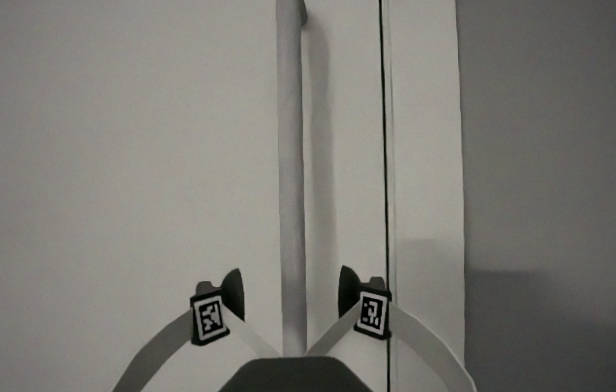

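Request:
execute_actions([
  {"r1":{"joints":{"arm_m":0.4}}},
], cameras=[])

Request:
execute_actions([
  {"r1":{"joints":{"gripper_m":-0.015}}},
], cameras=[])

Request:
execute_actions([
  {"r1":{"base":{"strafe_m":0.1},"joints":{"arm_m":0.23,"wrist_yaw_rad":-0.26},"pace":"slow"}},
], cameras=[])

Request:
execute_actions([
  {"r1":{"base":{"strafe_m":0.139},"joints":{"arm_m":0.092,"wrist_yaw_rad":-0.52},"pace":"slow"}},
], cameras=[])

Request:
execute_actions([
  {"r1":{"base":{"strafe_m":0.17},"joints":{"arm_m":0.003,"wrist_yaw_rad":-0.785},"pace":"slow"}},
], cameras=[])

Request:
execute_actions([
  {"r1":{"base":{"translate_m":-0.05},"pace":"slow"}},
], cameras=[])

Request:
execute_actions([
  {"r1":{"base":{"strafe_m":0.19},"joints":{"wrist_yaw_rad":-1.05},"pace":"slow"}},
], cameras=["r1_head_camera","r2_wrist_camera"])

Scene clock: 247.70 s.
r1.base_odometry: x=-1.738 y=+3.160 heading=+2.320 (m, m, rad; r1's odometry frame)
r1.turned_by_wheels: +0.000 (rad since the last result)
r1.turned_by_imu: -0.001 (rad since the last result)
r1.base_tilt: forward=+0.2 right=-0.3 (deg)
r1.lidar_m: 0.81 0.96 1.46 1.48 1.63 1.60 1.31 0.72 0.58 0.54 0.64 0.87
r1.base_status: not commanded
r1.joint_positions: lift_m=+0.900 arm_m=+0.399 wrist_yaw_rad=+0.000 wrist_pitch_rad=-0.013 wrist_roll_rad=-0.017 gripper_m=+0.050
r1.joint_status: all done
r1.motor_effort: lift_m=+18(18) arm_m=+5(5) wrist_yaw_rad=-1(1) wrist_pitch_rad=-5(4) wrist_roll_rad=-1(1) gripper_m=-5(1) wheel_0=-2(2) wheel_1=+1(1) wheel_2=+0(0) (%)
r1.hand_pose: x=+0.8585 y=-0.0874 z=+1.0822 quat_wxyz=(+1.000, -0.008, -0.007, +0.000) (m; r1's base frame)
r1.wrist_depth_mm: 273 265 259 251 246 228 236 / 272 265 259 251 246 228 236 / 273 265 258 250 247 229 236 / 273 265 259 193 248 229 236 / 271 265 258 249 248 229 237 / 271 264 208 189 200 227 236 / 270 264 258 158 246 227 236
r2.base_odometry: x=-0.548 y=-1.423 heading=+1.540 (m, m, rad; r2's odometry frame)
r2.turned_by_wheels: +0.000 (rad since the last result)
r2.turned_by_imu: -0.002 (rad since the last result)
r2.base_tilt: forward=+0.1 right=-0.1 (deg)
r2.lidar_m: 2.39 2.48 2.16 2.14 0.25 0.40 2.03 0.82 1.02 1.99 2.09 2.48
r2.base_status: not commanded
r2.joint_positions: lift_m=+0.930 arm_m=+0.003 wrist_yaw_rad=+3.100 wrist_pitch_rad=+0.253 wrist_roll_rad=-0.006 gripper_m=+0.060
r2.joint_status: not commanded
r2.motor_effort: lift_m=+20(19) arm_m=-3(2) wrist_yaw_rad=-1(0) wrist_pitch_rad=-9(9) wrist_roll_rad=+4(4) gripper_m=-26(23) wheel_0=-2(2) wheel_1=+3(3) wheel_2=+1(1) (%)
r2.hand_pose: x=-0.1015 y=+0.0989 z=+1.0358 quat_wxyz=(+0.020, -0.126, +0.000, +0.992) (m; r2's base frame)
r2.wrist_depth_mm: 112 118 220 - - 399 229 / 120 180 - - - 394 227 / 798 - 162 - 189 387 225 / 831 - 170 202 176 379 223 / 866 - 178 222 182 274 222 / 891 177 182 206 187 181 198 / 230 1042 1499 - 741 368 197
pictures: none
No camera images: the call's "cameras" was empty. Leave "cameras" out to get every camera's image.

Scene clock: 249.10 s.
r1.base_odometry: x=-1.738 y=+3.160 heading=+2.320 (m, m, rad; r1's odometry frame)
r1.turned_by_wheels: +0.000 (rad since the last result)
r1.turned_by_imu: +0.000 (rad since the last result)
r1.base_tilt: forward=+0.2 right=-0.2 (deg)
r1.lidar_m: 0.80 0.95 1.45 1.48 1.62 1.58 1.32 0.76 0.57 0.55 0.62 0.89
r1.base_status: not commanded
r1.joint_positions: lift_m=+0.900 arm_m=+0.400 wrist_yaw_rad=+0.001 wrist_pitch_rad=-0.013 wrist_roll_rad=-0.017 gripper_m=-0.015
r1.joint_status: all done
r1.motor_effort: lift_m=+18(18) arm_m=+3(5) wrist_yaw_rad=-2(4) wrist_pitch_rad=-4(5) wrist_roll_rad=-1(1) gripper_m=-11(11) wheel_0=-2(3) wheel_1=+0(1) wheel_2=+1(2) (%)
r1.hand_pose: x=+0.8589 y=-0.0872 z=+1.0822 quat_wxyz=(+1.000, -0.008, -0.007, +0.000) (m; r1's base frame)
r1.wrist_depth_mm: 268 260 254 244 242 228 236 / 266 262 253 246 242 227 236 / 267 258 254 246 242 228 236 / 267 259 254 246 241 228 235 / 266 259 253 245 243 228 236 / 266 260 189 184 241 227 234 / 267 259 252 179 240 225 235
r2.base_odometry: x=-0.548 y=-1.423 heading=+1.540 (m, m, rad; r2's odometry frame)
r2.turned_by_wheels: +0.000 (rad since the last result)
r2.turned_by_imu: -0.001 (rad since the last result)
r2.base_tilt: forward=+0.1 right=-0.2 (deg)
r2.lidar_m: 2.37 2.46 2.15 2.12 0.25 0.40 2.05 0.80 1.03 1.99 2.08 2.50
r2.base_status: not commanded
r2.joint_positions: lift_m=+0.930 arm_m=+0.003 wrist_yaw_rad=+3.100 wrist_pitch_rad=+0.253 wrist_roll_rad=-0.006 gripper_m=+0.060
r2.joint_status: not commanded
r2.motor_effort: lift_m=+20(19) arm_m=-2(2) wrist_yaw_rad=+0(0) wrist_pitch_rad=-9(9) wrist_roll_rad=+4(4) gripper_m=-20(24) wheel_0=-2(2) wheel_1=+4(4) wheel_2=+1(1) (%)
r2.hand_pose: x=-0.1015 y=+0.0989 z=+1.0358 quat_wxyz=(+0.020, -0.126, +0.000, +0.992) (m; r2's base frame)
r2.wrist_depth_mm: 111 118 220 - - 402 229 / 120 180 - - - 394 227 / 809 - 163 - 189 387 225 / 842 - 170 202 176 379 224 / 866 - 178 223 182 273 222 / 878 177 183 206 186 180 198 / 231 1060 1464 - 732 368 197
pictures: none
No camera images: the call's "cameras" was empty. Leave "cameras" out to get every camera's image.

Scene clock: 252.07 s.
r1.base_odometry: x=-1.811 y=+3.092 heading=+2.321 (m, m, rad; r1's odometry frame)
r1.turned_by_wheels: +0.001 (rad since the last result)
r1.turned_by_imu: +0.002 (rad since the last result)
r1.base_tilt: forward=+0.3 right=-0.3 (deg)
r1.lidar_m: 0.63 0.84 1.40 1.39 1.53 1.54 1.30 0.89 0.69 0.67 0.73 0.68
r1.base_status: done
r1.joint_positions: lift_m=+0.900 arm_m=+0.231 wrist_yaw_rad=-0.245 wrist_pitch_rad=-0.013 wrist_roll_rad=-0.017 gripper_m=-0.015
r1.joint_status: all done
r1.on_its_own: wrist_yaw_rad is at rest, and its effort (-44) is outside its rest range (-13 to +13)
r1.motor_effort: lift_m=+18(18) arm_m=-8(10) wrist_yaw_rad=-44(80) wrist_pitch_rad=-5(5) wrist_roll_rad=-2(2) gripper_m=-13(18) wheel_0=+7(17) wheel_1=+1(17) wheel_2=+8(19) (%)
r1.hand_pose: x=+0.6609 y=-0.1548 z=+1.0821 quat_wxyz=(+0.992, -0.009, -0.006, -0.122) (m; r1's base frame)
r1.wrist_depth_mm: 259 254 248 243 241 488 500 / 258 254 249 244 241 484 500 / 259 255 248 242 241 488 500 / 258 254 248 242 241 484 504 / 259 253 249 241 242 488 500 / 259 252 181 182 241 488 496 / 259 155 246 179 238 488 496
r2.base_odometry: x=-0.548 y=-1.423 heading=+1.540 (m, m, rad; r2's odometry frame)
r2.turned_by_wheels: +0.000 (rad since the last result)
r2.turned_by_imu: -0.001 (rad since the last result)
r2.base_tilt: forward=+0.2 right=-0.4 (deg)
r2.lidar_m: 2.38 2.49 2.17 2.12 0.25 0.39 2.02 0.80 1.02 1.99 2.08 2.48
r2.base_status: not commanded
r2.joint_positions: lift_m=+0.930 arm_m=+0.003 wrist_yaw_rad=+3.100 wrist_pitch_rad=+0.253 wrist_roll_rad=-0.006 gripper_m=+0.060
r2.joint_status: not commanded
r2.motor_effort: lift_m=+20(19) arm_m=-2(2) wrist_yaw_rad=-1(0) wrist_pitch_rad=-9(9) wrist_roll_rad=+5(4) gripper_m=-24(21) wheel_0=-3(3) wheel_1=+4(3) wheel_2=+1(1) (%)
r2.hand_pose: x=-0.1015 y=+0.0989 z=+1.0358 quat_wxyz=(+0.020, -0.126, +0.000, +0.992) (m; r2's base frame)
r2.wrist_depth_mm: 111 118 220 - - 402 230 / 120 180 - - - 394 228 / 809 - 163 - 189 387 224 / 831 - 170 202 176 379 224 / 866 - 178 223 181 273 222 / 891 177 183 206 187 181 198 / 231 1060 1499 - 741 368 197
pictures: none
No camera images: the call's "cameras" was empty. Leave "cameras" out to get every camera's image.

Scene clock: 254.73 s.
torque_fault: r1.wrist_yaw_rad switched itself off since the last result.
r1.base_odometry: x=-1.913 y=+2.997 heading=+2.321 (m, m, rad; r1's odometry frame)
r1.turned_by_wheels: +0.000 (rad since the last result)
r1.turned_by_imu: -0.001 (rad since the last result)
r1.base_tilt: forward=+0.2 right=-0.2 (deg)
r1.lidar_m: 0.56 0.80 1.27 1.25 1.39 1.46 1.30 1.04 0.82 0.81 0.87 0.48
r1.base_status: done
r1.joint_positions: lift_m=+0.900 arm_m=+0.093 wrist_yaw_rad=-0.379 wrist_pitch_rad=-0.013 wrist_roll_rad=-0.017 gripper_m=-0.015
r1.joint_status: wrist_yaw_rad torque_fault (moved -0.133 of -0.275); the others done
r1.on_its_own: wrist_yaw_rad is off since a torque_fault, until you send "end_of_arm": "enable_torque" (your -0.520 is given up)
r1.motor_effort: lift_m=+18(18) arm_m=-6(12) wrist_yaw_rad=+0(100) wrist_pitch_rad=-5(8) wrist_roll_rad=-1(2) gripper_m=-14(19) wheel_0=-3(19) wheel_1=+1(14) wheel_2=+0(22) (%)
r1.hand_pose: x=+0.4997 y=-0.1879 z=+1.0820 quat_wxyz=(+0.982, -0.009, -0.005, -0.188) (m; r1's base frame)
r1.wrist_depth_mm: 274 265 254 246 242 750 788 / 276 266 256 245 241 750 798 / 276 265 257 245 242 759 798 / 274 265 256 245 242 750 788 / 276 265 255 243 241 741 778 / 273 265 187 180 239 732 788 / 273 264 255 179 238 750 788
r2.base_odometry: x=-0.548 y=-1.423 heading=+1.540 (m, m, rad; r2's odometry frame)
r2.turned_by_wheels: +0.000 (rad since the last result)
r2.turned_by_imu: -0.001 (rad since the last result)
r2.base_tilt: forward=+0.2 right=-0.2 (deg)
r2.lidar_m: 2.37 2.47 2.17 2.12 0.25 0.40 1.97 0.82 1.03 1.99 2.10 2.49
r2.base_status: not commanded
r2.joint_positions: lift_m=+0.930 arm_m=+0.003 wrist_yaw_rad=+3.100 wrist_pitch_rad=+0.253 wrist_roll_rad=-0.006 gripper_m=+0.060
r2.joint_status: not commanded
r2.motor_effort: lift_m=+19(19) arm_m=-3(2) wrist_yaw_rad=+2(0) wrist_pitch_rad=-8(9) wrist_roll_rad=+4(4) gripper_m=-23(22) wheel_0=-2(2) wheel_1=+3(3) wheel_2=+1(1) (%)
r2.hand_pose: x=-0.1015 y=+0.0989 z=+1.0358 quat_wxyz=(+0.020, -0.126, +0.000, +0.992) (m; r2's base frame)
r2.wrist_depth_mm: 111 118 220 - - 402 229 / 120 180 - - - 394 227 / 809 - 163 - 189 387 225 / 831 - 170 202 176 379 224 / 878 - 178 222 182 273 221 / 878 177 183 206 187 181 198 / 230 1060 1464 - 732 366 197
pictures: none
No camera images: the call's "cameras" was empty. Leave "cameras" out to get every camera's image.

not run: a stop came earlier in this reply.

not run: a stop came earlier in this reply.

not run: a stop came earlier in this reply.

Limp wrist is usable; continue without yaw.

Request:
execute_actions([
  {"r1":{"base":{"strafe_m":0.17},"joints":{"arm_m":0.003},"pace":"slow"}},
], cameras=[])

Request:
execute_actions([
  {"r1":{"base":{"translate_m":-0.07},"pace":"slow"}},
], cameras=[])

Request:
execute_actions([
  {"r1":{"base":{"strafe_m":0.19},"pace":"slow"}},
], cameras=["r1_head_camera","r2_wrist_camera"])

Scene clock: 258.53 s.
r1.base_odometry: x=-2.037 y=+2.881 heading=+2.321 (m, m, rad; r1's odometry frame)
r1.turned_by_wheels: +0.000 (rad since the last result)
r1.turned_by_imu: -0.001 (rad since the last result)
r1.base_tilt: forward=+0.2 right=-0.3 (deg)
r1.lidar_m: 0.49 0.83 1.09 1.07 1.18 1.37 1.33 1.27 0.99 0.97 0.45 0.36
r1.base_status: done
r1.joint_positions: lift_m=+0.900 arm_m=+0.004 wrist_yaw_rad=-0.646 wrist_pitch_rad=-0.012 wrist_roll_rad=-0.017 gripper_m=-0.015
r1.joint_status: all done
r1.on_its_own: wrist_yaw_rad is off since a torque_fault, until you send "end_of_arm": "enable_torque" (your -0.520 is given up)
r1.motor_effort: lift_m=+18(18) arm_m=-6(4) wrist_yaw_rad=-3(1) wrist_pitch_rad=-8(8) wrist_roll_rad=-1(1) gripper_m=-13(14) wheel_0=-3(12) wheel_1=+2(0) wheel_2=+0(1) (%)
r1.hand_pose: x=+0.3527 y=-0.2434 z=+1.0818 quat_wxyz=(+0.948, -0.010, -0.003, -0.317) (m; r1's base frame)
r1.wrist_depth_mm: 262 258 253 247 246 991 842 / 260 256 253 246 245 991 831 / 260 257 254 246 245 1008 842 / 262 257 252 247 245 1025 854 / 260 256 252 247 245 1025 842 / 259 256 188 182 243 1008 842 / 260 254 250 180 242 976 842
r2.base_odometry: x=-0.548 y=-1.423 heading=+1.540 (m, m, rad; r2's odometry frame)
r2.turned_by_wheels: +0.000 (rad since the last result)
r2.turned_by_imu: -0.002 (rad since the last result)
r2.base_tilt: forward=+0.2 right=-0.3 (deg)
r2.lidar_m: 2.38 2.47 2.17 2.12 0.25 0.40 1.94 0.81 1.03 2.00 2.09 2.48
r2.base_status: not commanded
r2.joint_positions: lift_m=+0.930 arm_m=+0.003 wrist_yaw_rad=+3.100 wrist_pitch_rad=+0.253 wrist_roll_rad=-0.006 gripper_m=+0.060
r2.joint_status: not commanded
r2.motor_effort: lift_m=+20(19) arm_m=-3(2) wrist_yaw_rad=+0(0) wrist_pitch_rad=-8(9) wrist_roll_rad=+4(5) gripper_m=-21(25) wheel_0=-2(3) wheel_1=+4(3) wheel_2=+1(1) (%)
r2.hand_pose: x=-0.1015 y=+0.0989 z=+1.0358 quat_wxyz=(+0.020, -0.126, +0.000, +0.992) (m; r2's base frame)
r2.wrist_depth_mm: 111 118 220 - - 399 229 / 120 180 - - - 394 227 / 809 - 163 - 189 387 225 / 831 - 170 202 176 382 224 / 854 - 177 223 182 273 221 / 891 177 183 206 187 181 198 / 231 1060 1499 - 741 368 197
pictures: none
No camera images: the call's "cameras" was empty. Leave "cameras" out to get every camera's image.

Scene clock: 260.50 s.
r1.base_odometry: x=-1.990 y=+2.830 heading=+2.321 (m, m, rad; r1's odometry frame)
r1.turned_by_wheels: +0.000 (rad since the last result)
r1.turned_by_imu: -0.001 (rad since the last result)
r1.base_tilt: forward=+0.2 right=-0.2 (deg)
r1.lidar_m: 0.53 0.90 1.11 1.08 1.21 1.28 1.26 1.25 1.00 0.97 1.08 0.36
r1.base_status: done
r1.joint_positions: lift_m=+0.900 arm_m=+0.004 wrist_yaw_rad=-0.461 wrist_pitch_rad=-0.012 wrist_roll_rad=-0.017 gripper_m=-0.015
r1.joint_status: not commanded
r1.on_its_own: wrist_yaw_rad is off since a torque_fault, until you send "end_of_arm": "enable_torque" (your -0.520 is given up)
r1.motor_effort: lift_m=+18(18) arm_m=-6(6) wrist_yaw_rad=+0(1) wrist_pitch_rad=-8(9) wrist_roll_rad=-1(1) gripper_m=-13(13) wheel_0=-4(6) wheel_1=-2(1) wheel_2=+2(6) (%)
r1.hand_pose: x=+0.3944 y=-0.2065 z=+1.0818 quat_wxyz=(+0.974, -0.010, -0.004, -0.228) (m; r1's base frame)
r1.wrist_depth_mm: 317 290 268 241 231 1042 917 / 317 291 267 186 231 1042 946 / 319 293 267 242 232 1025 931 / 319 290 266 240 232 1042 931 / 319 291 266 241 233 1025 931 / 315 291 189 181 227 1060 946 / 315 290 264 179 230 1060 931
r2.base_odometry: x=-0.548 y=-1.423 heading=+1.540 (m, m, rad; r2's odometry frame)
r2.turned_by_wheels: +0.000 (rad since the last result)
r2.turned_by_imu: -0.001 (rad since the last result)
r2.base_tilt: forward=+0.2 right=-0.2 (deg)
r2.lidar_m: 2.38 2.48 2.16 2.13 0.25 0.42 1.86 0.80 1.02 2.00 2.09 2.45
r2.base_status: not commanded
r2.joint_positions: lift_m=+0.930 arm_m=+0.003 wrist_yaw_rad=+3.100 wrist_pitch_rad=+0.253 wrist_roll_rad=-0.006 gripper_m=+0.060
r2.joint_status: not commanded
r2.motor_effort: lift_m=+19(19) arm_m=-3(2) wrist_yaw_rad=+1(1) wrist_pitch_rad=-9(9) wrist_roll_rad=+4(3) gripper_m=-24(22) wheel_0=-2(3) wheel_1=+3(4) wheel_2=+1(1) (%)
r2.hand_pose: x=-0.1015 y=+0.0989 z=+1.0358 quat_wxyz=(+0.020, -0.126, +0.000, +0.992) (m; r2's base frame)
r2.wrist_depth_mm: 111 118 220 - - 402 229 / 120 180 - - - 394 227 / 809 - 163 - 189 389 225 / 842 - 170 202 176 382 224 / 866 - 178 223 182 273 221 / 891 177 183 206 187 181 198 / 231 1042 1499 - 741 370 197
pictures: none
No camera images: the call's "cameras" was empty. Leave "cameras" out to get every camera's image.

Scene clock: 263.53 s.
r1.base_odometry: x=-2.128 y=+2.701 heading=+2.321 (m, m, rad; r1's odometry frame)
r1.turned_by_wheels: +0.000 (rad since the last result)
r1.turned_by_imu: -0.001 (rad since the last result)
r1.base_tilt: forward=+0.2 right=-0.3 (deg)
r1.lidar_m: 0.54 1.08 0.91 0.90 0.98 1.21 1.40 1.30 1.15 1.15 0.38 0.33
r1.base_status: done
r1.joint_positions: lift_m=+0.900 arm_m=+0.004 wrist_yaw_rad=-0.877 wrist_pitch_rad=-0.013 wrist_roll_rad=-0.017 gripper_m=-0.015
r1.joint_status: not commanded
r1.on_its_own: wrist_yaw_rad is off since a torque_fault, until you send "end_of_arm": "enable_torque" (your -0.520 is given up)
r1.motor_effort: lift_m=+18(18) arm_m=-5(6) wrist_yaw_rad=-2(1) wrist_pitch_rad=-6(8) wrist_roll_rad=-1(1) gripper_m=-13(13) wheel_0=-4(9) wheel_1=+2(9) wheel_2=+0(1) (%)
r1.hand_pose: x=+0.2921 y=-0.2777 z=+1.0819 quat_wxyz=(+0.905, -0.010, -0.002, -0.425) (m; r1's base frame)
r1.wrist_depth_mm: 258 256 252 247 248 1060 917 / 258 256 252 248 246 1060 931 / 258 255 252 247 246 1078 931 / 258 255 252 247 245 1060 931 / 258 254 251 247 246 1060 931 / 258 255 189 182 243 1078 917 / 257 253 249 179 245 1025 917
r2.base_odometry: x=-0.548 y=-1.423 heading=+1.540 (m, m, rad; r2's odometry frame)
r2.turned_by_wheels: +0.000 (rad since the last result)
r2.turned_by_imu: -0.001 (rad since the last result)
r2.base_tilt: forward=+0.2 right=-0.1 (deg)
r2.lidar_m: 2.38 2.48 2.16 2.14 0.25 0.41 1.83 0.81 1.03 2.00 2.08 2.48
r2.base_status: not commanded
r2.joint_positions: lift_m=+0.930 arm_m=+0.003 wrist_yaw_rad=+3.100 wrist_pitch_rad=+0.253 wrist_roll_rad=-0.006 gripper_m=+0.060
r2.joint_status: not commanded
r2.motor_effort: lift_m=+19(19) arm_m=-2(2) wrist_yaw_rad=-1(1) wrist_pitch_rad=-9(9) wrist_roll_rad=+3(4) gripper_m=-23(24) wheel_0=-2(2) wheel_1=+3(4) wheel_2=+1(1) (%)
r2.hand_pose: x=-0.1015 y=+0.0989 z=+1.0358 quat_wxyz=(+0.020, -0.126, +0.000, +0.992) (m; r2's base frame)
r2.wrist_depth_mm: 111 118 220 - - 399 229 / 120 180 1808 - - 394 227 / 809 - 163 - 189 389 225 / 831 - 170 202 176 382 223 / 866 - 178 223 182 273 222 / 891 177 183 206 187 180 198 / 231 1060 1464 - 741 368 197
pictures: r1_head_camera, r2_wrist_camera
Images, in order (width x height): r1_head_camera 420x560, r2_wrist_camera 616x392.

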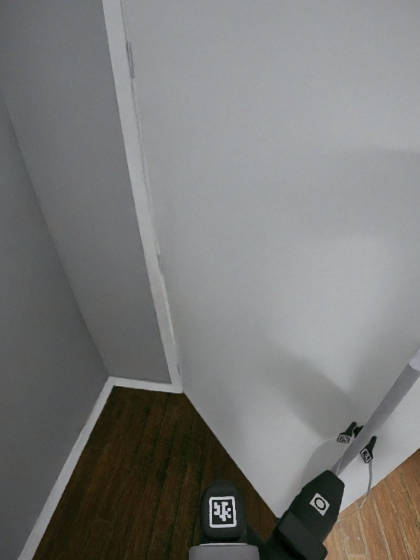

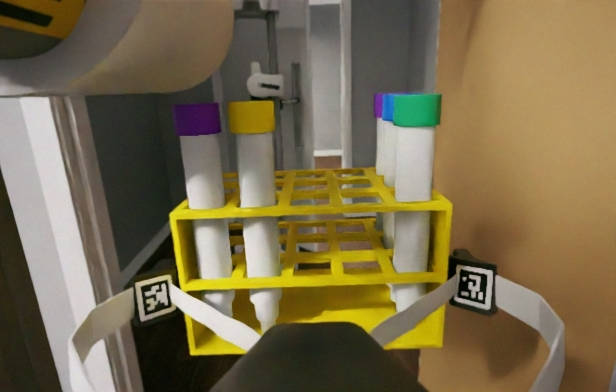

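Request:
execute_actions([
  {"r1":{"base":{"translate_m":-0.05},"pace":"slow"},"r2":{"base":{"strafe_m":-0.15},"pace":"slow"}},
], cameras=[])

Request:
execute_actions([
  {"r1":{"base":{"strafe_m":0.2},"pace":"slow"},"r2":{"base":{"translate_m":-1.25}}},
], cameras=[])

Request:
execute_actions([
  {"r2":{"base":{"rotate_rad":3.08}}},
], cameras=[])

Request:
execute_actions([
  {"r2":{"base":{"strafe_m":-0.6}}},
], cameras=["r2_head_camera"])

Scene clock: 267.60 s.
r1.base_odometry: x=-2.094 y=+2.664 heading=+2.321 (m, m, rad; r1's odometry frame)
r1.turned_by_wheels: +0.000 (rad since the last result)
r1.turned_by_imu: -0.001 (rad since the last result)
r1.base_tilt: forward=+0.1 right=-0.3 (deg)
r1.lidar_m: 0.55 1.16 0.92 0.90 1.00 1.13 1.37 1.25 1.16 1.15 0.39 0.37
r1.base_status: done
r1.joint_positions: lift_m=+0.900 arm_m=+0.004 wrist_yaw_rad=-0.722 wrist_pitch_rad=-0.013 wrist_roll_rad=-0.017 gripper_m=-0.015
r1.joint_status: not commanded
r1.on_its_own: wrist_yaw_rad is off since a torque_fault, until you send "end_of_arm": "enable_torque" (your -0.520 is given up)
r1.motor_effort: lift_m=+18(18) arm_m=-5(5) wrist_yaw_rad=-2(1) wrist_pitch_rad=-6(7) wrist_roll_rad=-1(1) gripper_m=-12(13) wheel_0=-3(8) wheel_1=+1(0) wheel_2=+2(5) (%)
r1.hand_pose: x=+0.3335 y=-0.2563 z=+1.0819 quat_wxyz=(+0.935, -0.010, -0.003, -0.353) (m; r1's base frame)
r1.wrist_depth_mm: 296 279 263 242 236 1118 946 / 297 281 263 242 235 1160 976 / 298 278 263 242 235 1138 976 / 298 281 262 243 236 1138 960 / 297 278 263 242 234 1160 976 / 296 281 189 180 230 1118 991 / 297 276 259 180 235 1138 960
r2.base_odometry: x=-0.398 y=-1.427 heading=+1.540 (m, m, rad; r2's odometry frame)
r2.turned_by_wheels: +0.000 (rad since the last result)
r2.turned_by_imu: -0.002 (rad since the last result)
r2.base_tilt: forward=+0.2 right=+0.0 (deg)
r2.lidar_m: 2.37 2.50 2.30 0.25 0.25 0.55 1.78 0.74 1.03 1.83 1.94 2.48
r2.base_status: done
r2.joint_positions: lift_m=+0.930 arm_m=+0.003 wrist_yaw_rad=+3.100 wrist_pitch_rad=+0.253 wrist_roll_rad=-0.006 gripper_m=+0.060
r2.joint_status: not commanded
r2.motor_effort: lift_m=+20(20) arm_m=-2(2) wrist_yaw_rad=+0(1) wrist_pitch_rad=-8(9) wrist_roll_rad=+4(4) gripper_m=-21(26) wheel_0=-2(6) wheel_1=+1(3) wheel_2=+0(1) (%)
r2.hand_pose: x=-0.1015 y=+0.0989 z=+1.0358 quat_wxyz=(+0.020, -0.126, +0.000, +0.992) (m; r2's base frame)
r2.wrist_depth_mm: 111 118 220 - - - 343 / 120 180 - - - - 324 / 820 809 163 - 189 - 310 / 842 854 171 202 173 991 298 / 866 891 178 223 182 445 286 / 904 177 183 206 187 180 245 / 230 976 1025 - 1499 741 243
pictures: none
No camera images: the call's "cameras" was empty. Leave "cameras" out to get every camera's image.

Scene clock: 273.23 s.
r1.base_odometry: x=-2.241 y=+2.528 heading=+2.320 (m, m, rad; r1's odometry frame)
r1.turned_by_wheels: +0.000 (rad since the last result)
r1.turned_by_imu: -0.002 (rad since the last result)
r1.base_tilt: forward=+0.2 right=-0.2 (deg)
r1.lidar_m: 0.65 0.90 0.73 0.71 0.78 1.10 0.52 0.61 1.38 1.35 0.31 0.38
r1.base_status: done
r1.joint_positions: lift_m=+0.900 arm_m=+0.004 wrist_yaw_rad=-1.027 wrist_pitch_rad=-0.013 wrist_roll_rad=-0.017 gripper_m=-0.015
r1.joint_status: not commanded
r1.on_its_own: wrist_yaw_rad is off since a torque_fault, until you send "end_of_arm": "enable_torque" (your -0.520 is given up)
r1.motor_effort: lift_m=+18(18) arm_m=-5(5) wrist_yaw_rad=-2(1) wrist_pitch_rad=-6(7) wrist_roll_rad=-1(1) gripper_m=-13(15) wheel_0=-4(10) wheel_1=+0(2) wheel_2=-1(3) (%)
r1.hand_pose: x=+0.2492 y=-0.2921 z=+1.0819 quat_wxyz=(+0.871, -0.010, -0.001, -0.491) (m; r1's base frame)
r1.wrist_depth_mm: 272 264 256 247 242 1229 1098 / 273 265 257 244 242 1205 1060 / 272 264 256 245 242 1205 1078 / 272 264 256 245 243 1229 1060 / 271 263 255 244 240 1205 1078 / 270 264 187 182 241 1182 1078 / 271 263 254 179 241 1182 1098
r2.base_odometry: x=-0.437 y=-2.677 heading=+1.540 (m, m, rad; r2's odometry frame)
r2.turned_by_wheels: +0.000 (rad since the last result)
r2.turned_by_imu: +0.005 (rad since the last result)
r2.base_tilt: forward=+0.3 right=-0.1 (deg)
r2.lidar_m: 0.45 0.46 0.67 1.19 1.25 1.75 0.53 0.54 0.88 0.84 0.53 0.45
r2.base_status: done
r2.joint_positions: lift_m=+0.930 arm_m=+0.003 wrist_yaw_rad=+3.100 wrist_pitch_rad=+0.253 wrist_roll_rad=-0.006 gripper_m=+0.060
r2.joint_status: not commanded
r2.motor_effort: lift_m=+20(19) arm_m=-2(2) wrist_yaw_rad=+0(4) wrist_pitch_rad=-9(9) wrist_roll_rad=+4(4) gripper_m=-20(23) wheel_0=+1(6) wheel_1=+1(4) wheel_2=+0(9) (%)
r2.hand_pose: x=-0.1015 y=+0.0989 z=+1.0358 quat_wxyz=(+0.020, -0.126, +0.000, +0.992) (m; r2's base frame)
r2.wrist_depth_mm: 111 118 220 1118 - 1808 1499 / 120 180 609 1160 1863 1863 1499 / 1397 1863 163 1078 190 1921 1499 / 1397 1921 170 202 175 - 1499 / 1366 1983 178 223 181 1863 1537 / 1366 177 183 206 187 180 1464 / 231 1618 1464 - 1499 1537 1430
pictures: none
No camera images: the call's "cameras" was empty. Leave "cameras" out to get every camera's image.

Scene clock: 276.20 s.
r1.base_odometry: x=-2.241 y=+2.528 heading=+2.320 (m, m, rad; r1's odometry frame)
r1.turned_by_wheels: +0.000 (rad since the last result)
r1.turned_by_imu: -0.001 (rad since the last result)
r1.base_tilt: forward=+0.2 right=-0.2 (deg)
r1.lidar_m: 0.65 0.92 0.71 0.71 0.78 1.13 0.49 0.66 1.35 1.34 0.32 0.40
r1.base_status: not commanded
r1.joint_positions: lift_m=+0.900 arm_m=+0.004 wrist_yaw_rad=-1.027 wrist_pitch_rad=-0.013 wrist_roll_rad=-0.017 gripper_m=-0.015
r1.joint_status: not commanded
r1.on_its_own: wrist_yaw_rad is off since a torque_fault, until you send "end_of_arm": "enable_torque" (your -0.520 is given up)
r1.motor_effort: lift_m=+18(18) arm_m=-5(5) wrist_yaw_rad=+0(1) wrist_pitch_rad=-7(6) wrist_roll_rad=-1(1) gripper_m=-13(11) wheel_0=-4(4) wheel_1=+0(0) wheel_2=+0(0) (%)
r1.hand_pose: x=+0.2492 y=-0.2921 z=+1.0819 quat_wxyz=(+0.871, -0.010, -0.001, -0.491) (m; r1's base frame)
r1.wrist_depth_mm: 273 264 256 247 242 1182 1078 / 272 264 257 244 243 1229 1078 / 272 265 257 246 241 1182 1078 / 272 264 256 245 242 1205 1078 / 272 264 255 244 242 1205 1078 / 272 263 187 182 240 1205 1060 / 271 264 252 179 242 1205 1060
r2.base_odometry: x=-0.437 y=-2.677 heading=-1.663 (m, m, rad; r2's odometry frame)
r2.turned_by_wheels: +3.080 (rad since the last result)
r2.turned_by_imu: +3.145 (rad since the last result)
r2.base_tilt: forward=+0.3 right=-0.1 (deg)
r2.lidar_m: 0.50 0.51 0.89 0.85 0.58 0.45 0.46 0.46 0.63 1.19 1.22 1.66
r2.base_status: done
r2.joint_positions: lift_m=+0.930 arm_m=+0.003 wrist_yaw_rad=+3.100 wrist_pitch_rad=+0.253 wrist_roll_rad=-0.006 gripper_m=+0.060
r2.joint_status: not commanded
r2.motor_effort: lift_m=+20(20) arm_m=-2(3) wrist_yaw_rad=+0(0) wrist_pitch_rad=-9(9) wrist_roll_rad=+3(3) gripper_m=-22(22) wheel_0=+0(10) wheel_1=+1(5) wheel_2=+1(7) (%)
r2.hand_pose: x=-0.1015 y=+0.0990 z=+1.0358 quat_wxyz=(+0.020, -0.126, +0.000, +0.992) (m; r2's base frame)
r2.wrist_depth_mm: 111 118 220 535 508 473 480 / 120 180 539 554 500 492 504 / 549 559 163 574 189 517 525 / 574 580 170 202 176 539 549 / 597 609 178 222 182 549 574 / 615 177 183 206 187 181 597 / 230 661 668 - 597 627 634
pictures: none
No camera images: the call's "cameras" was empty. Leave "cameras" out to get every camera's image.

Scene clock: 279.53 s.
r1.base_odometry: x=-2.241 y=+2.528 heading=+2.320 (m, m, rad; r1's odometry frame)
r1.turned_by_wheels: +0.000 (rad since the last result)
r1.turned_by_imu: -0.001 (rad since the last result)
r1.base_tilt: forward=+0.2 right=-0.3 (deg)
r1.lidar_m: 0.64 0.92 0.74 0.70 0.78 1.12 1.11 0.82 0.92 1.34 0.33 0.42
r1.base_status: not commanded
r1.joint_positions: lift_m=+0.900 arm_m=+0.004 wrist_yaw_rad=-1.027 wrist_pitch_rad=-0.013 wrist_roll_rad=-0.017 gripper_m=-0.015
r1.joint_status: not commanded
r1.on_its_own: wrist_yaw_rad is off since a torque_fault, until you send "end_of_arm": "enable_torque" (your -0.520 is given up)
r1.motor_effort: lift_m=+18(18) arm_m=-5(5) wrist_yaw_rad=-3(1) wrist_pitch_rad=-7(7) wrist_roll_rad=-1(1) gripper_m=-12(15) wheel_0=-4(4) wheel_1=+0(0) wheel_2=-1(0) (%)
r1.hand_pose: x=+0.2492 y=-0.2921 z=+1.0819 quat_wxyz=(+0.871, -0.010, -0.001, -0.491) (m; r1's base frame)
r1.wrist_depth_mm: 273 265 257 245 242 1205 1078 / 272 264 257 246 242 1229 1078 / 274 265 256 245 241 1205 1098 / 272 263 255 246 240 1205 1078 / 274 264 255 246 242 1229 1098 / 272 263 187 183 240 1255 1098 / 273 263 254 180 240 1160 1078
r2.base_odometry: x=-1.034 y=-2.621 heading=-1.663 (m, m, rad; r2's odometry frame)
r2.turned_by_wheels: +0.000 (rad since the last result)
r2.turned_by_imu: -0.003 (rad since the last result)
r2.base_tilt: forward=+0.2 right=-0.2 (deg)
r2.lidar_m: 1.80 0.83 0.81 1.45 0.67 0.46 0.36 0.37 0.50 0.58 0.60 0.83
r2.base_status: done
r2.joint_positions: lift_m=+0.930 arm_m=+0.003 wrist_yaw_rad=+3.100 wrist_pitch_rad=+0.253 wrist_roll_rad=-0.006 gripper_m=+0.060
r2.joint_status: not commanded
r2.motor_effort: lift_m=+19(20) arm_m=-2(3) wrist_yaw_rad=-1(0) wrist_pitch_rad=-8(9) wrist_roll_rad=+4(3) gripper_m=-20(20) wheel_0=+0(9) wheel_1=+2(8) wheel_2=+1(1) (%)
r2.hand_pose: x=-0.1015 y=+0.0990 z=+1.0358 quat_wxyz=(+0.020, -0.126, +0.000, +0.992) (m; r2's base frame)
r2.wrist_depth_mm: 112 118 220 517 525 535 544 / 120 180 445 539 544 559 569 / 459 462 163 564 216 580 591 / 477 484 171 202 175 603 621 / 496 504 178 223 181 627 654 / 512 177 183 206 187 181 676 / 231 559 554 - 691 707 715
pictures: r2_head_camera
Images, in order (width x height): r2_head_camera 420x560.

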